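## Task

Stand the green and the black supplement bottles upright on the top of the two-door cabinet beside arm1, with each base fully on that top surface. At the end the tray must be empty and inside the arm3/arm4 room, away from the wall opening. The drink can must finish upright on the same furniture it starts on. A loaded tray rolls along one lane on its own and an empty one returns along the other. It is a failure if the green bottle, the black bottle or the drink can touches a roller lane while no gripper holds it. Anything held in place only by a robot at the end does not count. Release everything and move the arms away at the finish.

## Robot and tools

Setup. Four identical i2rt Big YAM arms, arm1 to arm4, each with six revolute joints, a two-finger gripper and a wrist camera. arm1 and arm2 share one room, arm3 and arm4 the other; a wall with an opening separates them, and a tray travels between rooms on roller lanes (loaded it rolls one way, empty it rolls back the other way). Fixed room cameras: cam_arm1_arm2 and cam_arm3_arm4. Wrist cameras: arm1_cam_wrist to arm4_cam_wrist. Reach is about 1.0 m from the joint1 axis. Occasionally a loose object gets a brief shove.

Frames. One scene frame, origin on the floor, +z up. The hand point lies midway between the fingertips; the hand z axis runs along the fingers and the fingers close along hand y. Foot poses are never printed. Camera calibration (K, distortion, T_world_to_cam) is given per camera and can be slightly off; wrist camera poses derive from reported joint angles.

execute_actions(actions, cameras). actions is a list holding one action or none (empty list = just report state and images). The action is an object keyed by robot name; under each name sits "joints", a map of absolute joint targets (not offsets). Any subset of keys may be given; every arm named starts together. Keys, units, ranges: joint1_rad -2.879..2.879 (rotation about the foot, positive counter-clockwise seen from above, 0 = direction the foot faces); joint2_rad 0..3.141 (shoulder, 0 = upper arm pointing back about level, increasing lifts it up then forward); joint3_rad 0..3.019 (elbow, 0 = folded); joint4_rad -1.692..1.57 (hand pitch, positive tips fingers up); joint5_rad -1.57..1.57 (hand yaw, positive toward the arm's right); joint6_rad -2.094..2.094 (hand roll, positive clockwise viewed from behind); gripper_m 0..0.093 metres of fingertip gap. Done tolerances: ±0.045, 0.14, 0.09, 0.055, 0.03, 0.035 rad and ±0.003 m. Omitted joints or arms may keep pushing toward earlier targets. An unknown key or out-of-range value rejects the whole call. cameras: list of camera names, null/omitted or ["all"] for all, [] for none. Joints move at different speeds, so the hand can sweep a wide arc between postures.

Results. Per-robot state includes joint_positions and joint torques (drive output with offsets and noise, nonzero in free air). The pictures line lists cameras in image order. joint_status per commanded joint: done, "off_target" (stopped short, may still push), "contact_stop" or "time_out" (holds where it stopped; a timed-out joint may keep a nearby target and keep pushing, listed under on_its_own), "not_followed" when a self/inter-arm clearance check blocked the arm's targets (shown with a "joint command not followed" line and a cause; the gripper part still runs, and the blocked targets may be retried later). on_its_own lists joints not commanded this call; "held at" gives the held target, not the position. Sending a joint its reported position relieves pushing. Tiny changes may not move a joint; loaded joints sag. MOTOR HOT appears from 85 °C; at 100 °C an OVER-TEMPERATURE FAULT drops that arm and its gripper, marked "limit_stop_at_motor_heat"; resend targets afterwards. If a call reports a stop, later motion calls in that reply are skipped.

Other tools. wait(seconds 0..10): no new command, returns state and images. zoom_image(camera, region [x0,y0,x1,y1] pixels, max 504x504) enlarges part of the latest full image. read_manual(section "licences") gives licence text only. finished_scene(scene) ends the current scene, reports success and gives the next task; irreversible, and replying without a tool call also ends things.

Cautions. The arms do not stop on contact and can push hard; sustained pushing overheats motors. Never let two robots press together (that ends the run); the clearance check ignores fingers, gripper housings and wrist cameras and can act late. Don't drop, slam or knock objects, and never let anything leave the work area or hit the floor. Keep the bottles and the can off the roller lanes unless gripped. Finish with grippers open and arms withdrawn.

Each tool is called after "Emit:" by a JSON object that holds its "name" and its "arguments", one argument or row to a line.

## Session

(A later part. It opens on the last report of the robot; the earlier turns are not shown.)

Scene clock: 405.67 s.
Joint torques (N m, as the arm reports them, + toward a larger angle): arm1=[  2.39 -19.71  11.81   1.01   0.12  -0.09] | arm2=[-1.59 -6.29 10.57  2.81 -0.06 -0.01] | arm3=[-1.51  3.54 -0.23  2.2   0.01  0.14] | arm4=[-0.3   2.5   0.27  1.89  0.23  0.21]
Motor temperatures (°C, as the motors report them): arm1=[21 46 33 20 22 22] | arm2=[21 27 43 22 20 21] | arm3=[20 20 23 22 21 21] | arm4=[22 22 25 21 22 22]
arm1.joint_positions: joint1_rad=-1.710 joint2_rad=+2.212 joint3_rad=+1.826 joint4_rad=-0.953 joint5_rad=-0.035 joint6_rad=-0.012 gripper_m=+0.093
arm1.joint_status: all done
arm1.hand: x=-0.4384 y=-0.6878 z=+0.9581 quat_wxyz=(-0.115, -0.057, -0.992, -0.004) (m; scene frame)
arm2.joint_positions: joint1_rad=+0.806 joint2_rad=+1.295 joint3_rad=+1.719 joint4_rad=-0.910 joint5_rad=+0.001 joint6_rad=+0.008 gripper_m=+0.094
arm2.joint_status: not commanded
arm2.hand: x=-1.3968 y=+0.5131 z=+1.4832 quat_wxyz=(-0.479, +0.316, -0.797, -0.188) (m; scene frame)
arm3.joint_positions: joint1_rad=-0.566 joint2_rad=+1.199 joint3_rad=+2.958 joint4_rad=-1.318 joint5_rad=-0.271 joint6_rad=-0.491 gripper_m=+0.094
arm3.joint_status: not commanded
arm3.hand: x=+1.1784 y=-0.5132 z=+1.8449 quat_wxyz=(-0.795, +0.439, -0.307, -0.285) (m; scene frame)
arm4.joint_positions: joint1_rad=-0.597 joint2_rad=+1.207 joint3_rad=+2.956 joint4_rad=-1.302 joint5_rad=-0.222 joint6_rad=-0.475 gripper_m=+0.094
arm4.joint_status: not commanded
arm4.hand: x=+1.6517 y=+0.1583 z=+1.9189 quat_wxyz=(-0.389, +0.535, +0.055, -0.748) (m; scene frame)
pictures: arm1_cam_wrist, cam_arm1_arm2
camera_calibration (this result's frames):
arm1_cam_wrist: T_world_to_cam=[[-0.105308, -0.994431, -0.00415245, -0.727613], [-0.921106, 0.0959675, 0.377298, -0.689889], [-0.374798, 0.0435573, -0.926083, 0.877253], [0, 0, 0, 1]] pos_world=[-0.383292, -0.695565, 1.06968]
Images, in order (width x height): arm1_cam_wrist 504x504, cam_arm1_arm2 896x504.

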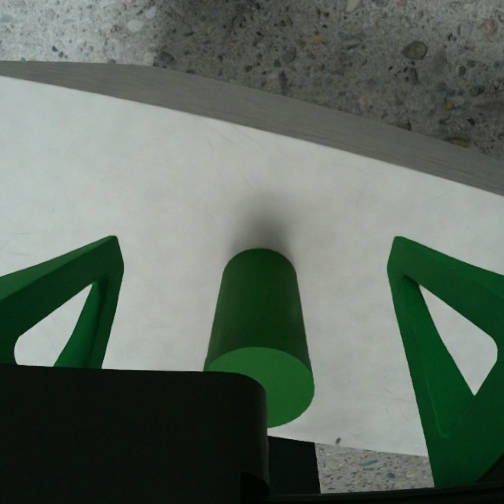

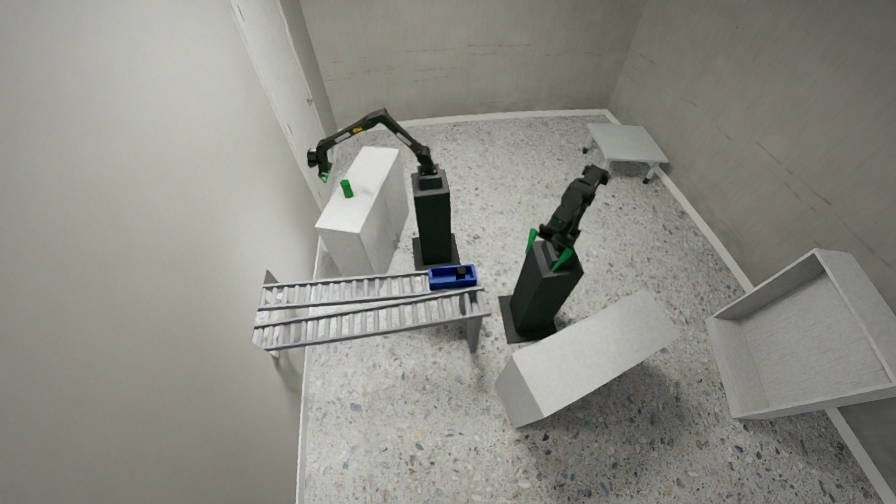

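Emit:
{"name": "execute_actions", "arguments": {
  "actions": [
    {"arm1": {"joints": {"joint1_rad": 0.155, "joint2_rad": 2.33, "joint4_rad": -0.658, "joint5_rad": 0.0, "joint6_rad": 0.17}}}
  ],
  "cameras": ["arm1_cam_wrist", "cam_arm1_arm2"]
}}

Scene clock: 424.50 s.
Joint torques (N m, as the arm reports them, + toward a larger angle): arm1=[  1.2  -22.5   10.24   0.99   0.19  -0.06] | arm2=[-1.59 -6.28 10.56  2.81 -0.06 -0.01] | arm3=[-0.74  3.05 -0.05  2.35 -0.05  0.14] | arm4=[-0.87  2.63  0.26  1.86  0.22  0.17]
Motor temperatures (°C, as the motors report them): arm1=[21 46 36 20 22 22] | arm2=[21 27 43 22 20 21] | arm3=[20 20 23 22 21 21] | arm4=[22 22 25 21 22 22]
arm1.joint_positions: joint1_rad=+0.163 joint2_rad=+2.331 joint3_rad=+1.841 joint4_rad=-0.653 joint5_rad=-0.002 joint6_rad=+0.156 gripper_m=+0.093
arm1.joint_status: all done
arm1.hand: x=-1.2775 y=+0.1590 z=+0.8975 quat_wxyz=(-0.118, +0.697, -0.687, -0.171) (m; scene frame)
arm2.joint_positions: joint1_rad=+0.806 joint2_rad=+1.295 joint3_rad=+1.719 joint4_rad=-0.910 joint5_rad=+0.001 joint6_rad=+0.008 gripper_m=+0.094
arm2.joint_status: not commanded
arm2.hand: x=-1.3968 y=+0.5131 z=+1.4832 quat_wxyz=(-0.479, +0.316, -0.797, -0.188) (m; scene frame)
arm3.joint_positions: joint1_rad=-0.566 joint2_rad=+1.199 joint3_rad=+2.958 joint4_rad=-1.318 joint5_rad=-0.271 joint6_rad=-0.491 gripper_m=+0.094
arm3.joint_status: not commanded
arm3.hand: x=+1.1784 y=-0.5132 z=+1.8449 quat_wxyz=(-0.795, +0.439, -0.307, -0.285) (m; scene frame)
arm4.joint_positions: joint1_rad=-0.597 joint2_rad=+1.207 joint3_rad=+2.956 joint4_rad=-1.302 joint5_rad=-0.222 joint6_rad=-0.475 gripper_m=+0.094
arm4.joint_status: not commanded
arm4.hand: x=+1.6517 y=+0.1583 z=+1.9189 quat_wxyz=(-0.389, +0.535, +0.055, -0.748) (m; scene frame)
pictures: arm1_cam_wrist, cam_arm1_arm2
camera_calibration (this result's frames):
arm1_cam_wrist: T_world_to_cam=[[0.998059, 0.0324214, -0.0531628, 1.31609], [0.0425328, -0.978513, 0.201749, 0.038204], [-0.0454796, -0.203619, -0.977993, 0.976292], [0, 0, 0, 1]] pos_world=[-1.27075, 0.193505, 1.01707]
Images, in order (width x height): arm1_cam_wrist 504x504, cam_arm1_arm2 896x504.

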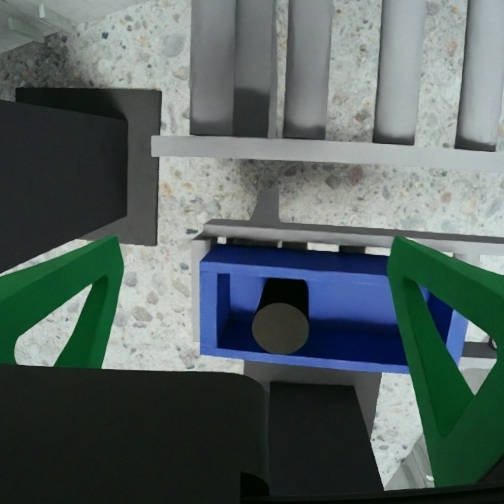

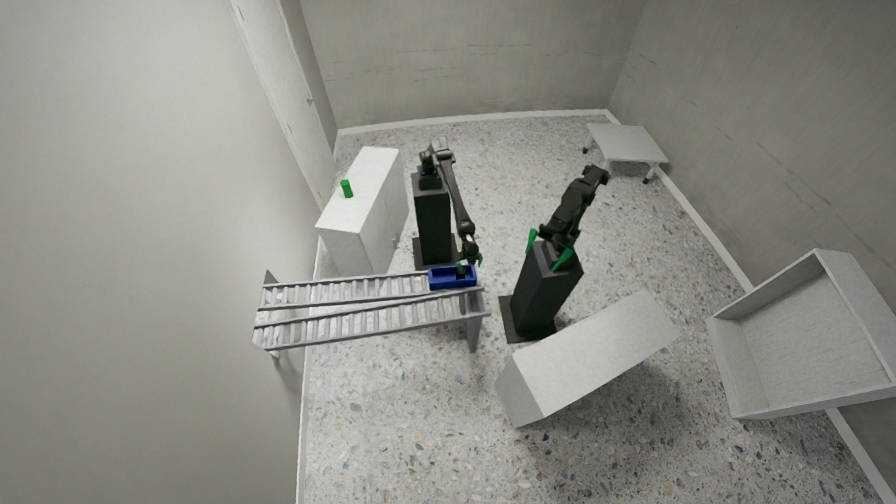

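Emit:
{"name": "execute_actions", "arguments": {
  "actions": [
    {"arm1": {"joints": {"joint1_rad": 0.172, "joint2_rad": 2.722, "joint3_rad": 1.842, "joint4_rad": -0.672}}}
  ],
  "cameras": ["arm1_cam_wrist"]
}}

Scene clock: 436.10 s.
Joint torques (N m, as the arm reports them, + toward a larger angle): arm1=[  2.37 -20.9    7.75   0.46   0.16  -0.1 ] | arm2=[-1.61 -6.27 10.57  2.8  -0.06 -0.01] | arm3=[-0.78  2.58 -0.28  2.33 -0.04  0.15] | arm4=[-0.57  2.07  0.2   1.78  0.19  0.19]
Motor temperatures (°C, as the motors report them): arm1=[21 48 36 20 22 22] | arm2=[21 27 44 22 20 21] | arm3=[20 20 23 22 21 21] | arm4=[22 22 25 21 22 22]
arm1.joint_positions: joint1_rad=+0.163 joint2_rad=+2.718 joint3_rad=+1.822 joint4_rad=-0.671 joint5_rad=-0.001 joint6_rad=+0.160 gripper_m=+0.093
arm1.joint_status: all done
arm1.hand: x=-1.2553 y=+0.0220 z=+0.6246 quat_wxyz=(+0.005, +0.711, -0.703, +0.000) (m; scene frame)
arm2.joint_positions: joint1_rad=+0.806 joint2_rad=+1.295 joint3_rad=+1.719 joint4_rad=-0.910 joint5_rad=+0.001 joint6_rad=+0.008 gripper_m=+0.094
arm2.joint_status: not commanded
arm2.hand: x=-1.3968 y=+0.5131 z=+1.4832 quat_wxyz=(-0.479, +0.316, -0.797, -0.188) (m; scene frame)
arm3.joint_positions: joint1_rad=-0.566 joint2_rad=+1.199 joint3_rad=+2.958 joint4_rad=-1.318 joint5_rad=-0.271 joint6_rad=-0.491 gripper_m=+0.094
arm3.joint_status: not commanded
arm3.hand: x=+1.1784 y=-0.5132 z=+1.8449 quat_wxyz=(-0.795, +0.439, -0.307, -0.285) (m; scene frame)
arm4.joint_positions: joint1_rad=-0.597 joint2_rad=+1.207 joint3_rad=+2.956 joint4_rad=-1.302 joint5_rad=-0.222 joint6_rad=-0.475 gripper_m=+0.094
arm4.joint_status: not commanded
arm4.hand: x=+1.6517 y=+0.1583 z=+1.9189 quat_wxyz=(-0.389, +0.535, +0.055, -0.748) (m; scene frame)
pictures: arm1_cam_wrist
camera_calibration (this result's frames):
arm1_cam_wrist: T_world_to_cam=[[0.99974, 0.0211625, 0.00849962, 1.24772], [0.0122452, -0.81254, 0.582777, -0.321393], [0.0192393, -0.582521, -0.812588, 0.66876], [0, 0, 0, 1]] pos_world=[-1.25633, 0.102018, 0.720121]
Images, in order (width x height): arm1_cam_wrist 504x504.

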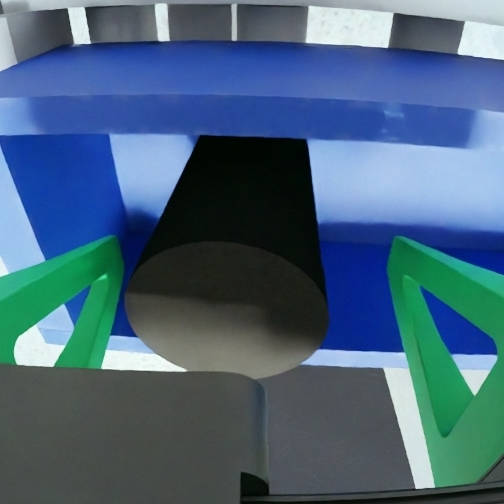

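Emit:
{"name": "execute_actions", "arguments": {
  "actions": [
    {"arm1": {"joints": {"joint1_rad": 0.185, "joint3_rad": 1.83, "gripper_m": 0.03}}}
  ],
  "cameras": ["arm1_cam_wrist"]
}}

Scene clock: 447.37 s.
Joint torques (N m, as the arm reports them, + toward a larger angle): arm1=[  2.43 -20.41   6.71   0.41   0.06  -0.11] | arm2=[-1.59 -6.29 10.57  2.8  -0.06 -0.01] | arm3=[-1.19  2.83 -0.37  2.03 -0.02  0.19] | arm4=[-0.1   2.1   0.31  1.86  0.19  0.2 ]
Motor temperatures (°C, as the motors report them): arm1=[21 48 35 20 22 22] | arm2=[21 27 44 22 20 21] | arm3=[20 20 23 22 21 21] | arm4=[22 22 25 21 22 22]
arm1.joint_positions: joint1_rad=+0.175 joint2_rad=+2.718 joint3_rad=+1.822 joint4_rad=-0.671 joint5_rad=+0.001 joint6_rad=+0.160 gripper_m=+0.058
arm1.joint_status: gripper_m off_target (ended at +0.058, target +0.030); the others done
arm1.hand: x=-1.2622 y=+0.0207 z=+0.6246 quat_wxyz=(+0.003, +0.715, -0.699, +0.001) (m; scene frame)
arm2.joint_positions: joint1_rad=+0.806 joint2_rad=+1.295 joint3_rad=+1.719 joint4_rad=-0.910 joint5_rad=+0.001 joint6_rad=+0.008 gripper_m=+0.094
arm2.joint_status: not commanded
arm2.hand: x=-1.3968 y=+0.5131 z=+1.4832 quat_wxyz=(-0.479, +0.316, -0.797, -0.188) (m; scene frame)
arm3.joint_positions: joint1_rad=-0.566 joint2_rad=+1.199 joint3_rad=+2.958 joint4_rad=-1.318 joint5_rad=-0.271 joint6_rad=-0.491 gripper_m=+0.094
arm3.joint_status: not commanded
arm3.hand: x=+1.1784 y=-0.5132 z=+1.8449 quat_wxyz=(-0.795, +0.439, -0.307, -0.285) (m; scene frame)
arm4.joint_positions: joint1_rad=-0.597 joint2_rad=+1.207 joint3_rad=+2.956 joint4_rad=-1.302 joint5_rad=-0.222 joint6_rad=-0.475 gripper_m=+0.094
arm4.joint_status: not commanded
arm4.hand: x=+1.6517 y=+0.1583 z=+1.9189 quat_wxyz=(-0.389, +0.535, +0.055, -0.748) (m; scene frame)
pictures: arm1_cam_wrist
camera_calibration (this result's frames):
arm1_cam_wrist: T_world_to_cam=[[0.999395, 0.0329916, 0.0110241, 1.25242], [0.0204026, -0.812651, 0.582394, -0.311799], [0.0281729, -0.581817, -0.812832, 0.679622], [0, 0, 0, 1]] pos_world=[-1.26445, 0.100712, 0.720201]
Images, in order (width x height): arm1_cam_wrist 504x504.

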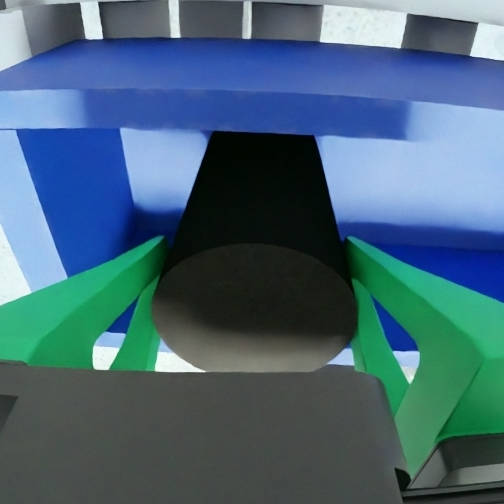

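Emit:
{"name": "execute_actions", "arguments": {
  "actions": [
    {"arm1": {"joints": {"joint1_rad": 0.175, "joint2_rad": 2.565, "joint4_rad": -0.85}}, "arm2": {"joints": {"joint3_rad": 1.52, "joint4_rad": -0.63, "joint6_rad": -0.168, "gripper_m": 0.05}}}
  ],
  "cameras": ["arm1_cam_wrist", "cam_arm1_arm2"]
}}

Scene clock: 486.10 s.
Joint torques (N m, as the arm reports them, + toward a larger angle): arm1=[  2.23 -21.     8.27   0.19   0.09  -0.11] | arm2=[-1.62 -7.97  9.44  3.21 -0.07  0.02] | arm3=[-1.35  3.21 -0.17  2.21 -0.01  0.13] | arm4=[-0.11  2.24  0.22  1.72  0.2   0.18]
Motor temperatures (°C, as the motors report them): arm1=[21 49 33 20 22 22] | arm2=[21 27 44 23 20 21] | arm3=[20 20 22 22 21 21] | arm4=[22 22 25 21 22 22]
arm1.joint_positions: joint1_rad=+0.175 joint2_rad=+2.551 joint3_rad=+1.817 joint4_rad=-0.841 joint5_rad=+0.001 joint6_rad=+0.160 gripper_m=+0.058
arm1.joint_status: all done
arm1.hand: x=-1.2659 y=+0.0440 z=+0.7279 quat_wxyz=(+0.006, +0.715, -0.699, +0.004) (m; scene frame)
arm2.joint_positions: joint1_rad=+0.806 joint2_rad=+1.304 joint3_rad=+1.511 joint4_rad=-0.648 joint5_rad=+0.001 joint6_rad=-0.159 gripper_m=+0.050
arm2.joint_status: all done
arm2.hand: x=-1.3716 y=+0.5359 z=+1.4143 quat_wxyz=(-0.512, +0.377, -0.757, -0.153) (m; scene frame)
arm3.joint_positions: joint1_rad=-0.566 joint2_rad=+1.199 joint3_rad=+2.958 joint4_rad=-1.318 joint5_rad=-0.271 joint6_rad=-0.491 gripper_m=+0.094
arm3.joint_status: not commanded
arm3.hand: x=+1.1784 y=-0.5132 z=+1.8449 quat_wxyz=(-0.795, +0.439, -0.307, -0.285) (m; scene frame)
arm4.joint_positions: joint1_rad=-0.597 joint2_rad=+1.207 joint3_rad=+2.956 joint4_rad=-1.302 joint5_rad=-0.222 joint6_rad=-0.475 gripper_m=+0.094
arm4.joint_status: not commanded
arm4.hand: x=+1.6517 y=+0.1583 z=+1.9189 quat_wxyz=(-0.389, +0.535, +0.055, -0.748) (m; scene frame)
pictures: arm1_cam_wrist, cam_arm1_arm2
camera_calibration (this result's frames):
arm1_cam_wrist: T_world_to_cam=[[0.999378, 0.0331179, 0.0121073, 1.25337], [0.0196658, -0.808478, 0.588197, -0.358343], [0.0292683, -0.587593, -0.808627, 0.775827], [0, 0, 0, 1]] pos_world=[-1.26825, 0.124649, 0.822956]
Images, in order (width x height): arm1_cam_wrist 504x504, cam_arm1_arm2 896x504.

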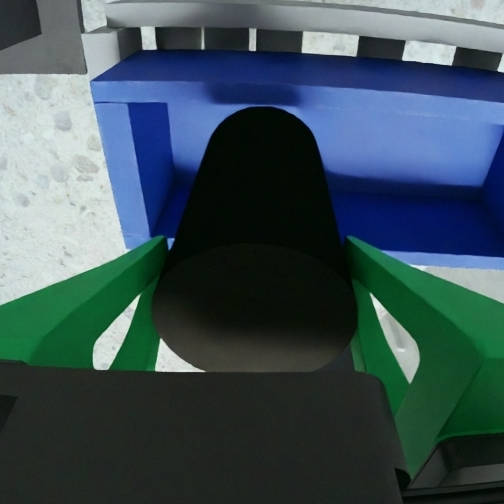

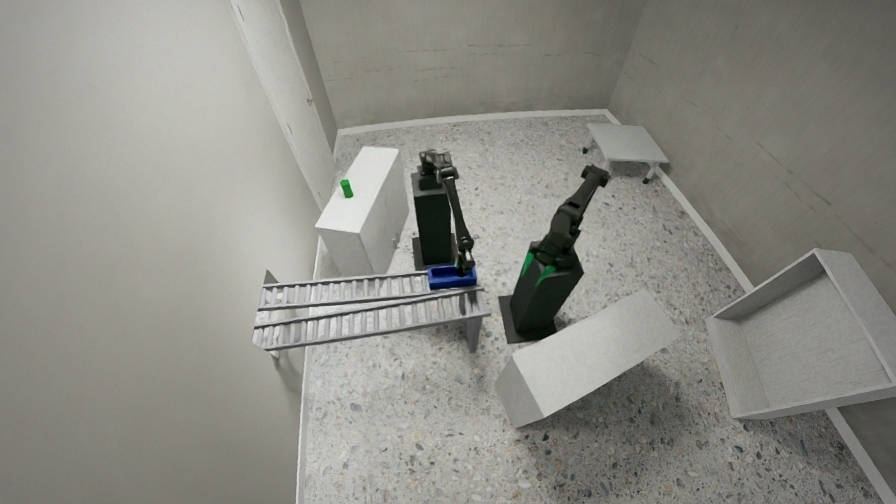

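Emit:
{"name": "execute_actions", "arguments": {
  "actions": []
}}

Scene clock: 497.07 s.
Joint torques (N m, as the arm reports them, + toward a larger angle): arm1=[  1.76 -20.74   8.33  -0.02   0.1   -0.11] | arm2=[-1.62 -7.74  9.42  3.16 -0.07  0.  ] | arm3=[-1.44  3.41 -0.11  2.13  0.01  0.12] | arm4=[-0.12  1.72  0.21  1.93  0.18  0.17]
Motor temperatures (°C, as the motors report them): arm1=[21 49 33 20 22 22] | arm2=[21 27 44 23 20 21] | arm3=[20 20 22 22 21 21] | arm4=[22 22 25 21 22 22]
arm1.joint_positions: joint1_rad=+0.175 joint2_rad=+2.551 joint3_rad=+1.817 joint4_rad=-0.841 joint5_rad=+0.001 joint6_rad=+0.160 gripper_m=+0.058
arm1.joint_status: all done
arm1.hand: x=-1.2659 y=+0.0440 z=+0.7279 quat_wxyz=(+0.006, +0.715, -0.699, +0.004) (m; scene frame)
arm2.joint_positions: joint1_rad=+0.806 joint2_rad=+1.304 joint3_rad=+1.511 joint4_rad=-0.648 joint5_rad=+0.001 joint6_rad=-0.160 gripper_m=+0.050
arm2.joint_status: all done
arm2.hand: x=-1.3716 y=+0.5359 z=+1.4143 quat_wxyz=(-0.512, +0.377, -0.757, -0.152) (m; scene frame)
arm3.joint_positions: joint1_rad=-0.566 joint2_rad=+1.199 joint3_rad=+2.958 joint4_rad=-1.318 joint5_rad=-0.271 joint6_rad=-0.491 gripper_m=+0.094
arm3.joint_status: not commanded
arm3.hand: x=+1.1784 y=-0.5132 z=+1.8449 quat_wxyz=(-0.795, +0.439, -0.307, -0.285) (m; scene frame)
arm4.joint_positions: joint1_rad=-0.597 joint2_rad=+1.207 joint3_rad=+2.956 joint4_rad=-1.302 joint5_rad=-0.222 joint6_rad=-0.475 gripper_m=+0.094
arm4.joint_status: not commanded
arm4.hand: x=+1.6517 y=+0.1583 z=+1.9189 quat_wxyz=(-0.389, +0.535, +0.055, -0.748) (m; scene frame)
pictures: arm1_cam_wrist, arm2_cam_wrist, arm3_cam_wrist, arm4_cam_wrist, cam_arm1_arm2, cam_arm3_arm4
camera_calibration (this result's frames):
arm1_cam_wrist: T_world_to_cam=[[0.999378, 0.0331179, 0.0121073, 1.25337], [0.0196658, -0.808478, 0.588197, -0.358343], [0.0292683, -0.587593, -0.808627, 0.775827], [0, 0, 0, 1]] pos_world=[-1.26825, 0.124649, 0.822956]
arm2_cam_wrist: T_world_to_cam=[[0.727495, -0.668792, 0.153192, 1.1374], [-0.544631, -0.698696, -0.463898, 0.287747], [0.417286, 0.25405, -0.872543, 1.79421], [0, 0, 0, 1]] pos_world=[-1.41944, 0.505916, 1.52477]
arm3_cam_wrist: T_world_to_cam=[[0.728067, -0.445045, 0.521396, -2.05013], [0.381801, -0.368444, -0.84763, 0.926252], [0.569338, 0.816201, -0.0983336, 0.0542161], [0, 0, 0, 1]] pos_world=[1.10812, -0.615378, 1.85938]
arm4_cam_wrist: T_world_to_cam=[[0.534117, 0.685113, 0.495317, -1.94262], [0.383156, 0.326089, -0.864209, 0.97667], [-0.753599, 0.651372, -0.0883356, 1.43741], [0, 0, 0, 1]] pos_world=[1.7466, 0.0761494, 1.93324]
Images, in order (width x height): arm1_cam_wrist 504x504, arm2_cam_wrist 504x504, arm3_cam_wrist 504x504, arm4_cam_wrist 504x504, cam_arm1_arm2 896x504, cam_arm3_arm4 896x504.

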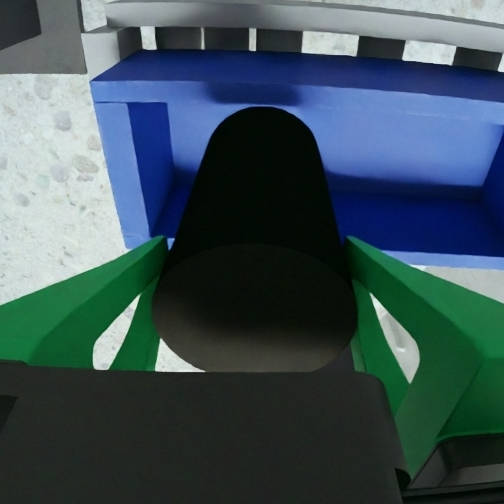

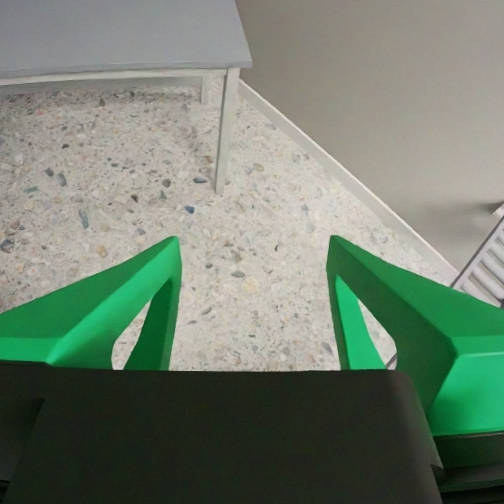

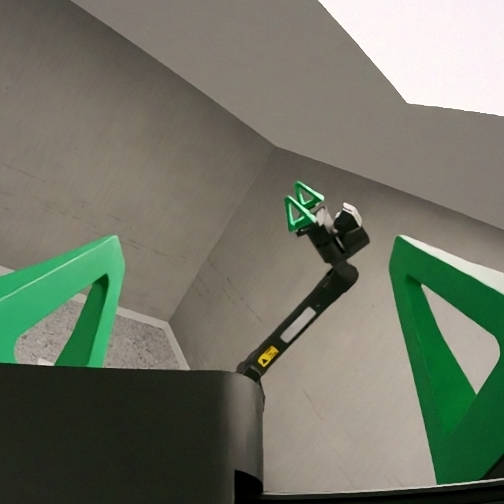

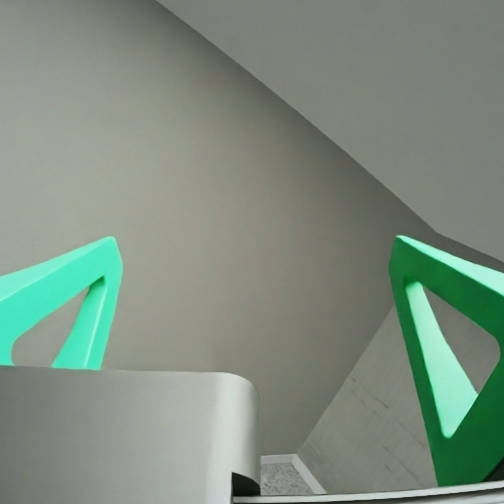

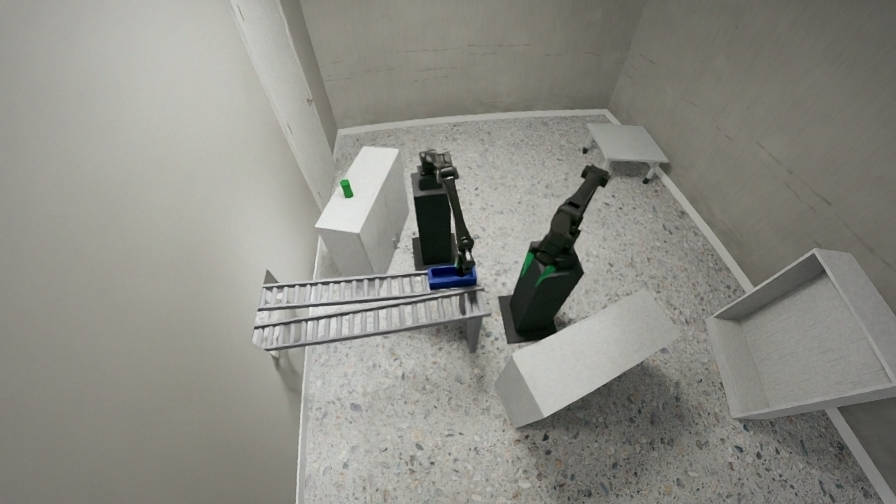

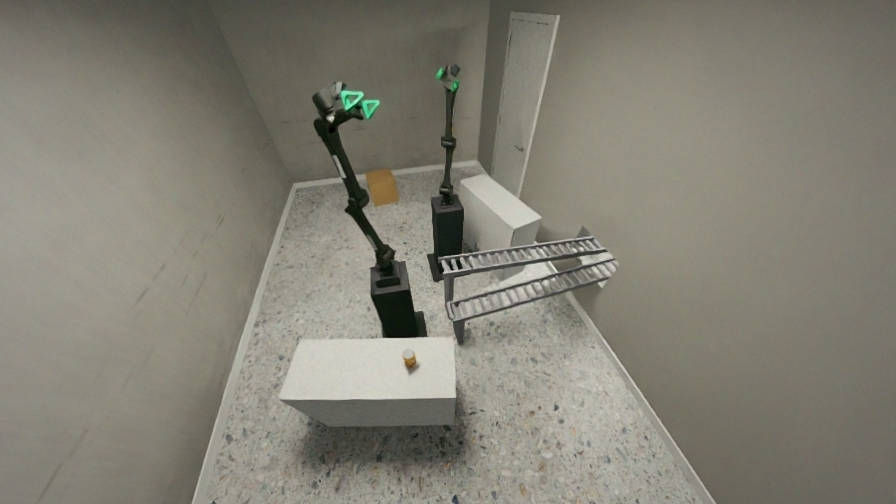

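Emit:
{"name": "execute_actions", "arguments": {
  "actions": [
    {"arm1": {"joints": {"joint1_rad": -1.42, "joint2_rad": 2.275, "joint3_rad": 1.83, "joint4_rad": -1.115, "joint5_rad": -0.025, "joint6_rad": 0.16, "gripper_m": 0.03}}, "arm2": {"joints": {"joint1_rad": -0.108, "joint2_rad": 2.42, "joint3_rad": 1.515, "joint4_rad": -0.65, "joint5_rad": 0.0, "joint6_rad": -0.168, "gripper_m": 0.05}}}
  ],
  "cameras": ["arm1_cam_wrist", "arm2_cam_wrist", "cam_arm1_arm2"]
}}

Scene clock: 536.70 s.
Joint torques (N m, as the arm reports them, + toward a larger angle): arm1=[  2.25 -20.7    9.17   0.19   0.06  -0.19] | arm2=[ -1.39 -16.03   5.87   0.54  -0.11   0.01] | arm3=[-0.25  3.13  0.06  2.23 -0.03  0.16] | arm4=[-0.38  2.51  0.33  1.82  0.19  0.15]
Motor temperatures (°C, as the motors report them): arm1=[21 50 34 20 22 22] | arm2=[21 28 43 23 20 21] | arm3=[20 20 22 22 21 21] | arm4=[22 22 25 21 22 22]
arm1.joint_positions: joint1_rad=-1.429 joint2_rad=+2.270 joint3_rad=+1.827 joint4_rad=-1.105 joint5_rad=-0.023 joint6_rad=+0.160 gripper_m=+0.058
arm1.joint_status: gripper_m off_target (ended at +0.058, target +0.030); the others done
arm1.hand: x=-0.4861 y=-0.4972 z=+0.9137 quat_wxyz=(-0.007, -0.005, -1.000, -0.008) (m; scene frame)
arm2.joint_positions: joint1_rad=-0.103 joint2_rad=+2.424 joint3_rad=+1.501 joint4_rad=-0.648 joint5_rad=+0.001 joint6_rad=-0.162 gripper_m=+0.050
arm2.joint_status: all done
arm2.hand: x=-1.2165 y=+0.0397 z=+0.7111 quat_wxyz=(-0.003, +0.006, -1.000, +0.006) (m; scene frame)
arm3.joint_positions: joint1_rad=-0.566 joint2_rad=+1.199 joint3_rad=+2.958 joint4_rad=-1.318 joint5_rad=-0.271 joint6_rad=-0.491 gripper_m=+0.094
arm3.joint_status: not commanded
arm3.hand: x=+1.1784 y=-0.5132 z=+1.8449 quat_wxyz=(-0.795, +0.439, -0.307, -0.285) (m; scene frame)
arm4.joint_positions: joint1_rad=-0.597 joint2_rad=+1.207 joint3_rad=+2.956 joint4_rad=-1.302 joint5_rad=-0.222 joint6_rad=-0.475 gripper_m=+0.094
arm4.joint_status: not commanded
arm4.hand: x=+1.6517 y=+0.1583 z=+1.9189 quat_wxyz=(-0.389, +0.535, +0.055, -0.748) (m; scene frame)
pictures: arm1_cam_wrist, arm2_cam_wrist, cam_arm1_arm2
camera_calibration (this result's frames):
arm1_cam_wrist: T_world_to_cam=[[-0.000180341, -0.999999, -0.00136924, -0.497478], [-0.824518, -0.000626071, 0.565836, -0.90876], [-0.565836, 0.00123101, -0.824517, 0.603178], [0, 0, 0, 1]] pos_world=[-0.408078, -0.498789, 1.01086]
arm2_cam_wrist: T_world_to_cam=[[0.00975528, -0.999903, 0.00995942, 0.0423295], [-0.810156, -0.00206518, 0.586211, -1.39811], [-0.586133, -0.0137873, -0.810097, -0.0125216], [0, 0, 0, 1]] pos_world=[-1.14044, 0.0392654, 0.809024]
Images, in order (width x height): arm1_cam_wrist 504x504, arm2_cam_wrist 504x504, cam_arm1_arm2 896x504.

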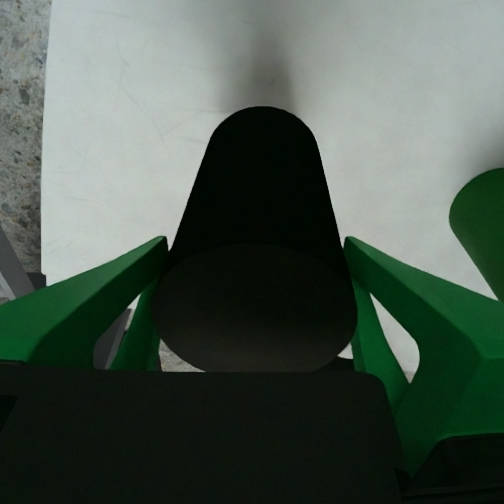

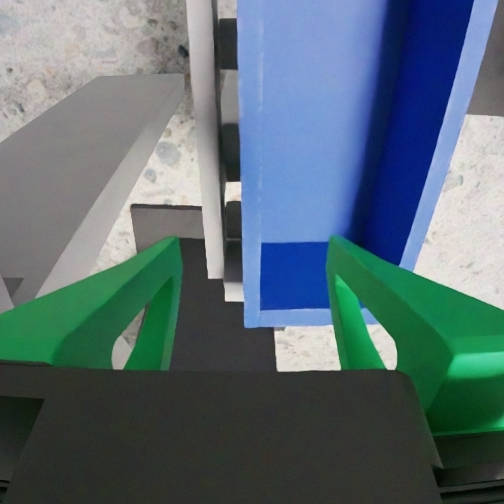

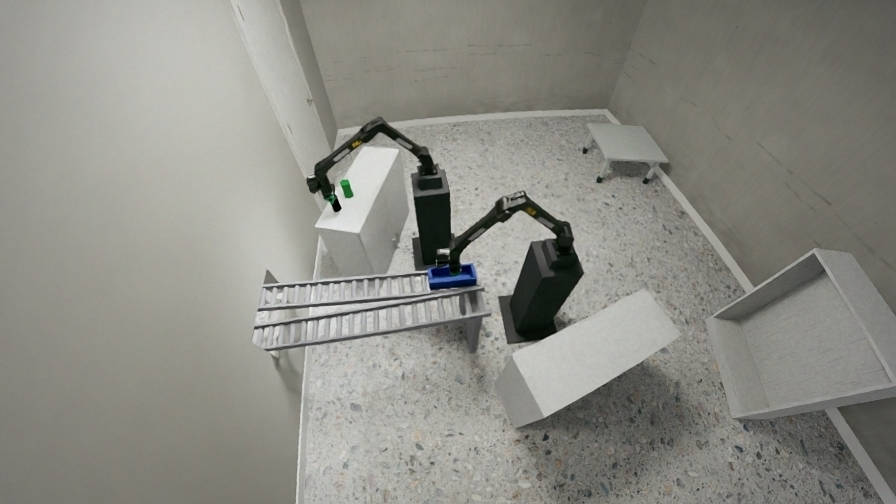

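Emit:
{"name": "execute_actions", "arguments": {
  "actions": [
    {"arm1": {"joints": {"joint3_rad": 1.697, "joint4_rad": -0.982}}, "arm2": {"joints": {"joint2_rad": 2.662, "joint3_rad": 1.637, "joint4_rad": -0.53, "joint5_rad": -0.012, "gripper_m": 0.04}}}
  ],
  "cameras": ["arm1_cam_wrist", "arm2_cam_wrist", "cam_arm1_arm2"]
}}

Scene clock: 569.43 s.
Joint torques (N m, as the arm reports them, + toward a larger angle): arm1=[  2.14 -20.41   9.18   0.63   0.05  -0.2 ] | arm2=[ -1.62 -17.27   4.82   0.75  -0.18   0.01] | arm3=[-1.32  3.58  0.09  2.19 -0.01  0.13] | arm4=[0.04 2.19 0.23 1.8  0.21 0.19]
Motor temperatures (°C, as the motors report them): arm1=[21 50 35 20 22 22] | arm2=[21 32 39 22 20 21] | arm3=[20 20 22 22 21 21] | arm4=[22 22 25 21 22 22]
arm1.joint_positions: joint1_rad=-1.429 joint2_rad=+2.275 joint3_rad=+1.685 joint4_rad=-0.990 joint5_rad=-0.023 joint6_rad=+0.160 gripper_m=+0.058
arm1.joint_status: all done
arm1.hand: x=-0.5200 y=-0.5027 z=+0.8634 quat_wxyz=(+0.009, -0.005, -1.000, -0.006) (m; scene frame)
arm2.joint_positions: joint1_rad=-0.103 joint2_rad=+2.676 joint3_rad=+1.624 joint4_rad=-0.533 joint5_rad=-0.009 joint6_rad=-0.162 gripper_m=+0.040
arm2.joint_status: all done
arm2.hand: x=-1.2215 y=+0.0411 z=+0.5953 quat_wxyz=(+0.004, +0.005, -1.000, +0.000) (m; scene frame)
arm3.joint_positions: joint1_rad=-0.566 joint2_rad=+1.199 joint3_rad=+2.958 joint4_rad=-1.318 joint5_rad=-0.271 joint6_rad=-0.491 gripper_m=+0.094
arm3.joint_status: not commanded
arm3.hand: x=+1.1784 y=-0.5132 z=+1.8449 quat_wxyz=(-0.795, +0.439, -0.307, -0.285) (m; scene frame)
arm4.joint_positions: joint1_rad=-0.597 joint2_rad=+1.207 joint3_rad=+2.956 joint4_rad=-1.302 joint5_rad=-0.222 joint6_rad=-0.475 gripper_m=+0.094
arm4.joint_status: not commanded
arm4.hand: x=+1.6517 y=+0.1583 z=+1.9189 quat_wxyz=(-0.389, +0.535, +0.055, -0.748) (m; scene frame)
pictures: arm1_cam_wrist, arm2_cam_wrist, cam_arm1_arm2
camera_calibration (this result's frames):
arm1_cam_wrist: T_world_to_cam=[[-0.000438595, -0.999994, 0.0033667, -0.507354], [-0.806402, 0.00234464, 0.591363, -0.919381], [-0.591368, -0.00245555, -0.806398, 0.511775], [0, 0, 0, 1]] pos_world=[-0.438966, -0.503939, 0.958091]
arm2_cam_wrist: T_world_to_cam=[[0.00966179, -0.99995, -0.00258456, 0.0523524], [-0.802372, -0.00929516, 0.596752, -1.33076], [-0.596747, -0.00369192, -0.802421, -0.127197], [0, 0, 0, 1]] pos_world=[-1.14418, 0.0395106, 0.692204]
Images, in order (width x height): arm1_cam_wrist 504x504, arm2_cam_wrist 504x504, cam_arm1_arm2 896x504.

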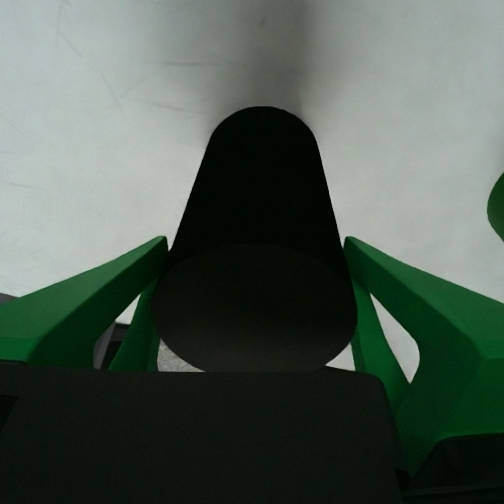

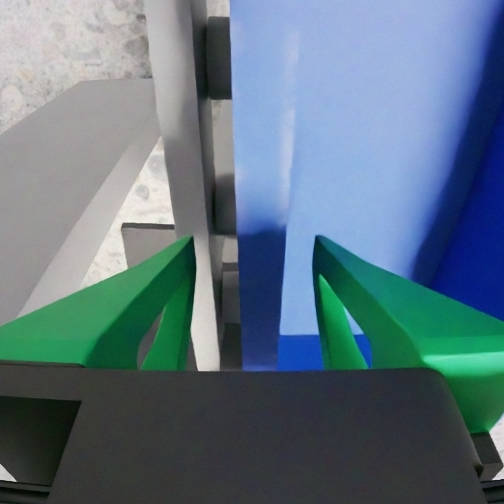

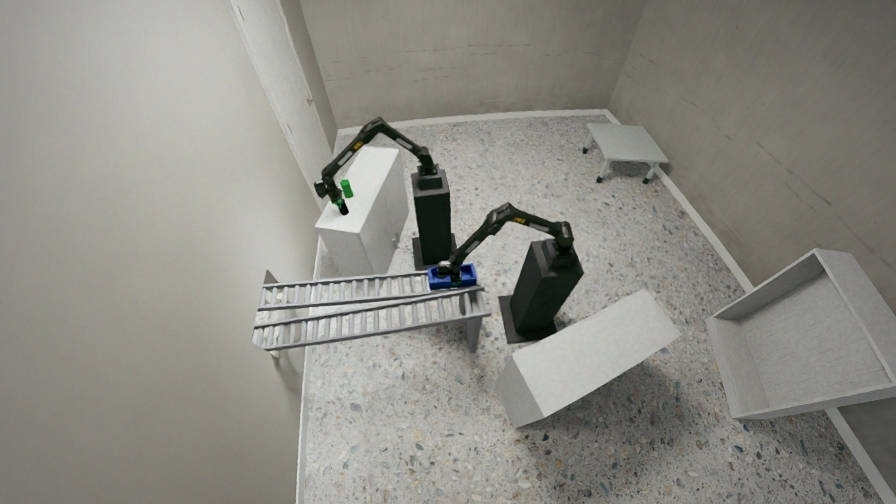

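Emit:
{"name": "execute_actions", "arguments": {
  "actions": [
    {"arm1": {"joints": {"joint3_rad": 1.672, "joint4_rad": -0.963}}, "arm2": {"joints": {"gripper_m": 0.0}}}
  ],
  "cameras": ["arm1_cam_wrist", "arm2_cam_wrist", "cam_arm1_arm2"]
}}

Scene clock: 574.03 s.
Joint torques (N m, as the arm reports them, + toward a larger angle): arm1=[  2.32 -19.86   7.56   0.8    0.11  -0.2 ] | arm2=[ -1.56 -17.36   4.91   0.77  -0.07   0.01] | arm3=[-1.77  3.3  -0.1   2.32 -0.02  0.08] | arm4=[0.39 2.24 0.35 1.75 0.17 0.14]
Motor temperatures (°C, as the motors report them): arm1=[21 50 35 20 22 22] | arm2=[21 33 39 22 20 21] | arm3=[20 20 22 22 21 21] | arm4=[22 22 25 21 22 22]
arm1.joint_positions: joint1_rad=-1.429 joint2_rad=+2.275 joint3_rad=+1.679 joint4_rad=-0.976 joint5_rad=-0.024 joint6_rad=+0.160 gripper_m=+0.058
arm1.joint_status: all done
arm1.hand: x=-0.5192 y=-0.5025 z=+0.8617 quat_wxyz=(+0.004, -0.005, -1.000, -0.007) (m; scene frame)
arm2.joint_positions: joint1_rad=-0.104 joint2_rad=+2.676 joint3_rad=+1.624 joint4_rad=-0.533 joint5_rad=-0.011 joint6_rad=-0.162 gripper_m=+0.011
arm2.joint_status: gripper_m off_target (ended at +0.011, target +0.000)
arm2.hand: x=-1.2216 y=+0.0411 z=+0.5953 quat_wxyz=(+0.004, +0.005, -1.000, -0.002) (m; scene frame)
arm3.joint_positions: joint1_rad=-0.566 joint2_rad=+1.199 joint3_rad=+2.958 joint4_rad=-1.318 joint5_rad=-0.271 joint6_rad=-0.491 gripper_m=+0.094
arm3.joint_status: not commanded
arm3.hand: x=+1.1784 y=-0.5132 z=+1.8449 quat_wxyz=(-0.795, +0.439, -0.307, -0.285) (m; scene frame)
arm4.joint_positions: joint1_rad=-0.597 joint2_rad=+1.207 joint3_rad=+2.956 joint4_rad=-1.302 joint5_rad=-0.222 joint6_rad=-0.475 gripper_m=+0.094
arm4.joint_status: not commanded
arm4.hand: x=+1.6517 y=+0.1583 z=+1.9189 quat_wxyz=(-0.389, +0.535, +0.055, -0.748) (m; scene frame)
pictures: arm1_cam_wrist, arm2_cam_wrist, cam_arm1_arm2
camera_calibration (this result's frames):
arm1_cam_wrist: T_world_to_cam=[[-0.000386459, -0.999999, 0.00129921, -0.505304], [-0.811435, 0.0010729, 0.584441, -0.915005], [-0.584442, -0.000828361, -0.811435, 0.519624], [0, 0, 0, 1]] pos_world=[-0.438973, -0.503891, 0.957064]
arm2_cam_wrist: T_world_to_cam=[[0.00888233, -0.999949, -0.00484796, 0.0527017], [-0.802589, -0.0100209, 0.596448, -1.33082], [-0.596466, -0.00140692, -0.802637, -0.12682], [0, 0, 0, 1]] pos_world=[-1.14422, 0.0391845, 0.692232]
Images, in order (width x height): arm1_cam_wrist 504x504, arm2_cam_wrist 504x504, cam_arm1_arm2 896x504.

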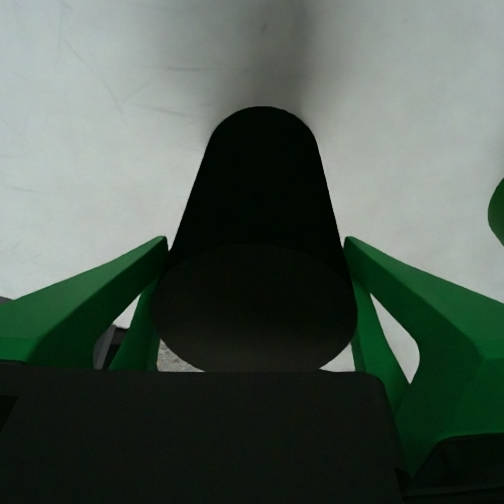

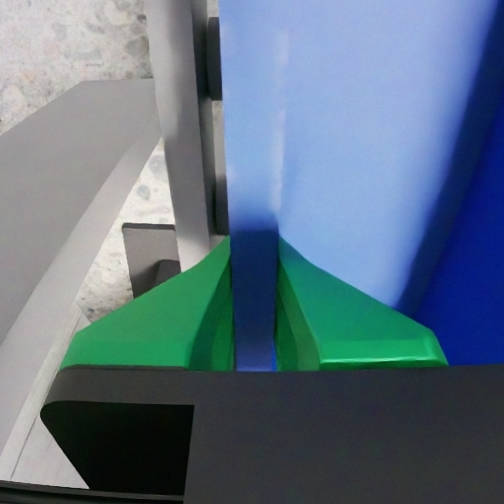

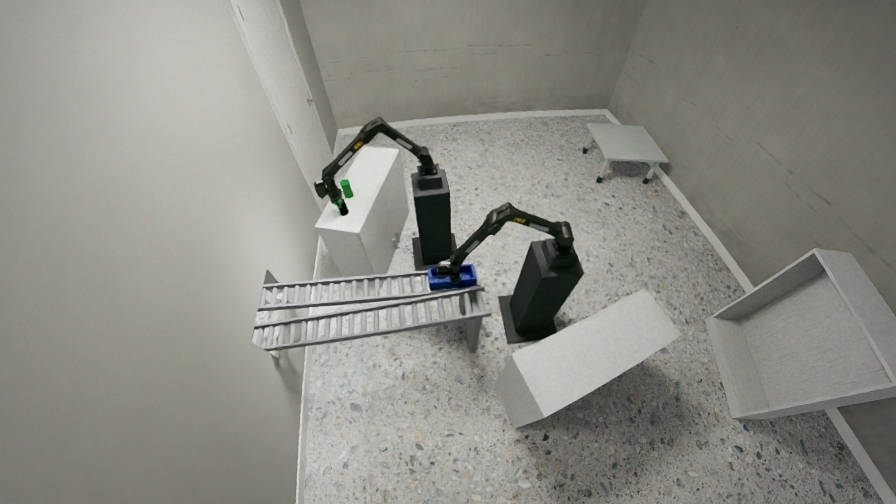

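Emit:
{"name": "execute_actions", "arguments": {
  "actions": [
    {"arm1": {"joints": {"joint3_rad": 1.658, "joint4_rad": -0.955}}, "arm2": {"joints": {"joint2_rad": 2.385, "joint3_rad": 1.797, "joint4_rad": -1.11}}}
  ],
  "cameras": ["arm1_cam_wrist", "arm2_cam_wrist", "cam_arm1_arm2"]
}}

Scene clock: 609.93 s.
Joint torques (N m, as the arm reports them, + toward a larger angle): arm1=[  1.85 -19.28   7.14   0.81   0.09  -0.21] | arm2=[ -1.56 -18.17   7.07  -0.03  -0.01   0.02] | arm3=[-1.87  3.49 -0.07  2.3  -0.01  0.13] | arm4=[0.11 2.34 0.36 1.88 0.2  0.18]
Motor temperatures (°C, as the motors report them): arm1=[21 50 34 20 22 22] | arm2=[21 36 38 22 20 21] | arm3=[20 20 22 22 21 21] | arm4=[22 22 24 21 22 22]
arm1.joint_positions: joint1_rad=-1.429 joint2_rad=+2.270 joint3_rad=+1.669 joint4_rad=-0.965 joint5_rad=-0.024 joint6_rad=+0.160 gripper_m=+0.058
arm1.joint_status: all done
arm1.hand: x=-0.5201 y=-0.5026 z=+0.8616 quat_wxyz=(+0.001, -0.005, -1.000, -0.007) (m; scene frame)
arm2.joint_positions: joint1_rad=-0.104 joint2_rad=+2.398 joint3_rad=+1.784 joint4_rad=-1.102 joint5_rad=-0.012 joint6_rad=-0.162 gripper_m=+0.011
arm2.joint_status: all done
arm2.hand: x=-1.1763 y=+0.0364 z=+0.8074 quat_wxyz=(+0.068, +0.005, -0.998, -0.012) (m; scene frame)
arm3.joint_positions: joint1_rad=-0.566 joint2_rad=+1.199 joint3_rad=+2.958 joint4_rad=-1.318 joint5_rad=-0.271 joint6_rad=-0.491 gripper_m=+0.094
arm3.joint_status: not commanded
arm3.hand: x=+1.1784 y=-0.5132 z=+1.8449 quat_wxyz=(-0.795, +0.439, -0.307, -0.285) (m; scene frame)
arm4.joint_positions: joint1_rad=-0.597 joint2_rad=+1.207 joint3_rad=+2.956 joint4_rad=-1.302 joint5_rad=-0.222 joint6_rad=-0.475 gripper_m=+0.094
arm4.joint_status: not commanded
arm4.hand: x=+1.6517 y=+0.1583 z=+1.9189 quat_wxyz=(-0.389, +0.535, +0.055, -0.748) (m; scene frame)
pictures: arm1_cam_wrist, arm2_cam_wrist, cam_arm1_arm2
camera_calibration (this result's frames):
arm1_cam_wrist: T_world_to_cam=[[-0.000339068, -1, 0.000443081, -0.504674], [-0.814729, 0.000533166, 0.579841, -0.913679], [-0.579842, -0.000164385, -0.814729, 0.524609], [0, 0, 0, 1]] pos_world=[-0.440381, -0.5041, 0.957427]
arm2_cam_wrist: T_world_to_cam=[[0.00632813, -0.999624, -0.0266625, 0.0632019], [-0.719633, -0.0230656, 0.693971, -1.40176], [-0.694326, 0.0147957, -0.719509, -0.11234], [0, 0, 0, 1]] pos_world=[-1.08716, 0.0325078, 0.893639]
Images, in order (width x height): arm1_cam_wrist 504x504, arm2_cam_wrist 504x504, cam_arm1_arm2 896x504.

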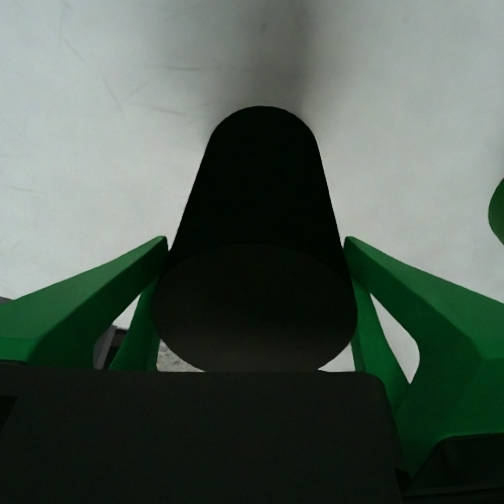

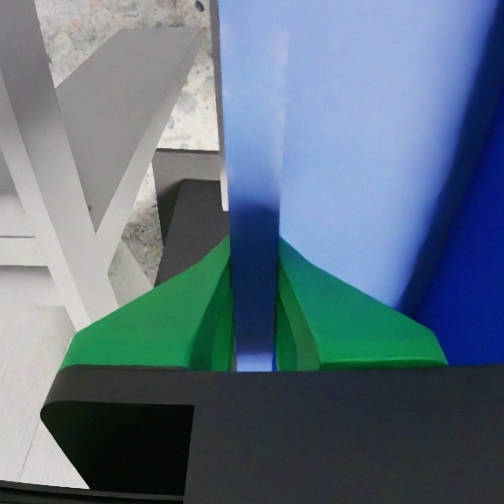

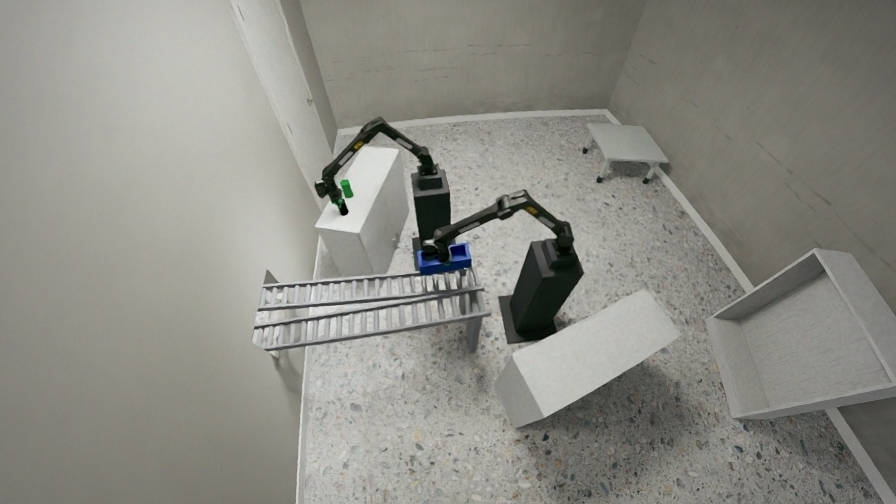

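Emit:
{"name": "execute_actions", "arguments": {
  "actions": [
    {"arm1": {"joints": {"joint3_rad": 1.685, "joint4_rad": -0.968, "gripper_m": 0.093}}, "arm2": {"joints": {"joint1_rad": 0.325, "joint5_rad": -0.045, "joint6_rad": 0.252}}}
  ],
  "cameras": ["arm1_cam_wrist", "arm2_cam_wrist", "cam_arm1_arm2"]
}}

Scene clock: 623.70 s.
Joint torques (N m, as the arm reports them, + toward a larger angle): arm1=[  2.59 -19.59   9.49   0.34   0.08  -0.23] | arm2=[ -1.86 -18.27   7.06  -0.01   0.06   0.2 ] | arm3=[-1.51  3.37 -0.13  2.39 -0.03  0.08] | arm4=[0.15 1.79 0.36 1.83 0.19 0.16]
Motor temperatures (°C, as the motors report them): arm1=[21 50 34 20 22 22] | arm2=[21 37 39 22 20 21] | arm3=[20 20 22 22 21 21] | arm4=[22 22 24 21 22 22]
arm1.joint_positions: joint1_rad=-1.429 joint2_rad=+2.270 joint3_rad=+1.669 joint4_rad=-0.965 joint5_rad=-0.024 joint6_rad=+0.160 gripper_m=+0.093
arm1.joint_status: all done
arm1.hand: x=-0.5201 y=-0.5026 z=+0.8616 quat_wxyz=(+0.001, -0.005, -1.000, -0.007) (m; scene frame)
arm2.joint_positions: joint1_rad=+0.328 joint2_rad=+2.398 joint3_rad=+1.784 joint4_rad=-1.102 joint5_rad=-0.047 joint6_rad=+0.242 gripper_m=+0.011
arm2.joint_status: all done
arm2.hand: x=-1.1957 y=+0.3080 z=+0.8047 quat_wxyz=(+0.073, +0.017, -0.997, +0.001) (m; scene frame)
arm3.joint_positions: joint1_rad=-0.566 joint2_rad=+1.199 joint3_rad=+2.958 joint4_rad=-1.318 joint5_rad=-0.271 joint6_rad=-0.491 gripper_m=+0.094
arm3.joint_status: not commanded
arm3.hand: x=+1.1784 y=-0.5132 z=+1.8449 quat_wxyz=(-0.795, +0.439, -0.307, -0.285) (m; scene frame)
arm4.joint_positions: joint1_rad=-0.597 joint2_rad=+1.207 joint3_rad=+2.956 joint4_rad=-1.302 joint5_rad=-0.222 joint6_rad=-0.475 gripper_m=+0.094
arm4.joint_status: not commanded
arm4.hand: x=+1.6517 y=+0.1583 z=+1.9189 quat_wxyz=(-0.389, +0.535, +0.055, -0.748) (m; scene frame)
pictures: arm1_cam_wrist, arm2_cam_wrist, cam_arm1_arm2
camera_calibration (this result's frames):
arm1_cam_wrist: T_world_to_cam=[[-0.000339068, -1, 0.000443081, -0.504674], [-0.814729, 0.000533166, 0.579841, -0.913679], [-0.579842, -0.000164385, -0.814729, 0.524609], [0, 0, 0, 1]] pos_world=[-0.440381, -0.5041, 0.957427]
arm2_cam_wrist: T_world_to_cam=[[0.0321054, -0.999484, -0.0013932, 0.345273], [-0.711652, -0.0238384, 0.702128, -1.40436], [-0.701798, -0.0215506, -0.71205, -0.135509], [0, 0, 0, 1]] pos_world=[-1.1056, 0.308697, 0.890033]
Images, in order (width x height): arm1_cam_wrist 504x504, arm2_cam_wrist 504x504, cam_arm1_arm2 896x504.

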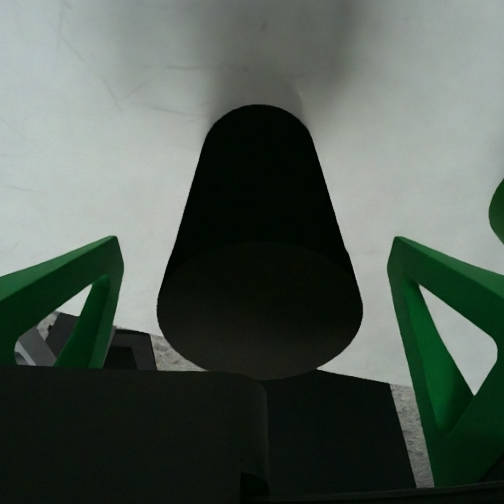

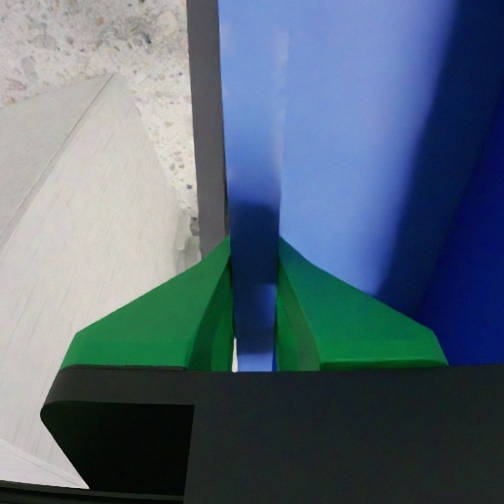

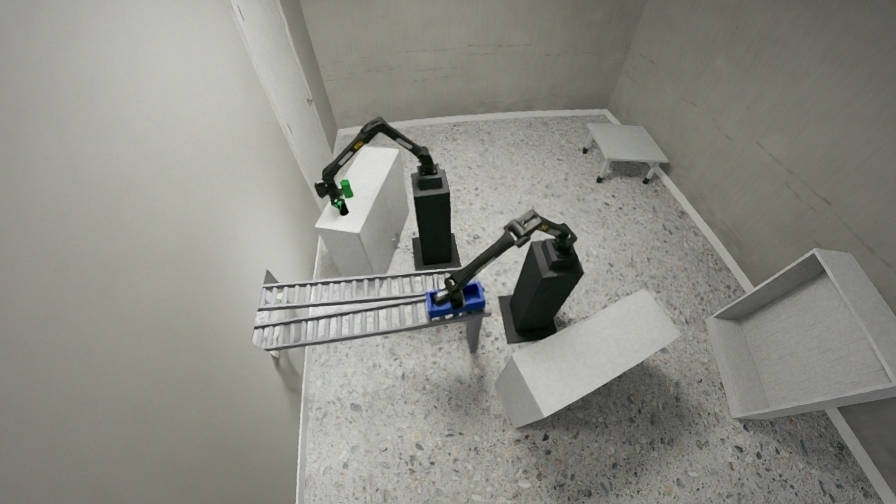

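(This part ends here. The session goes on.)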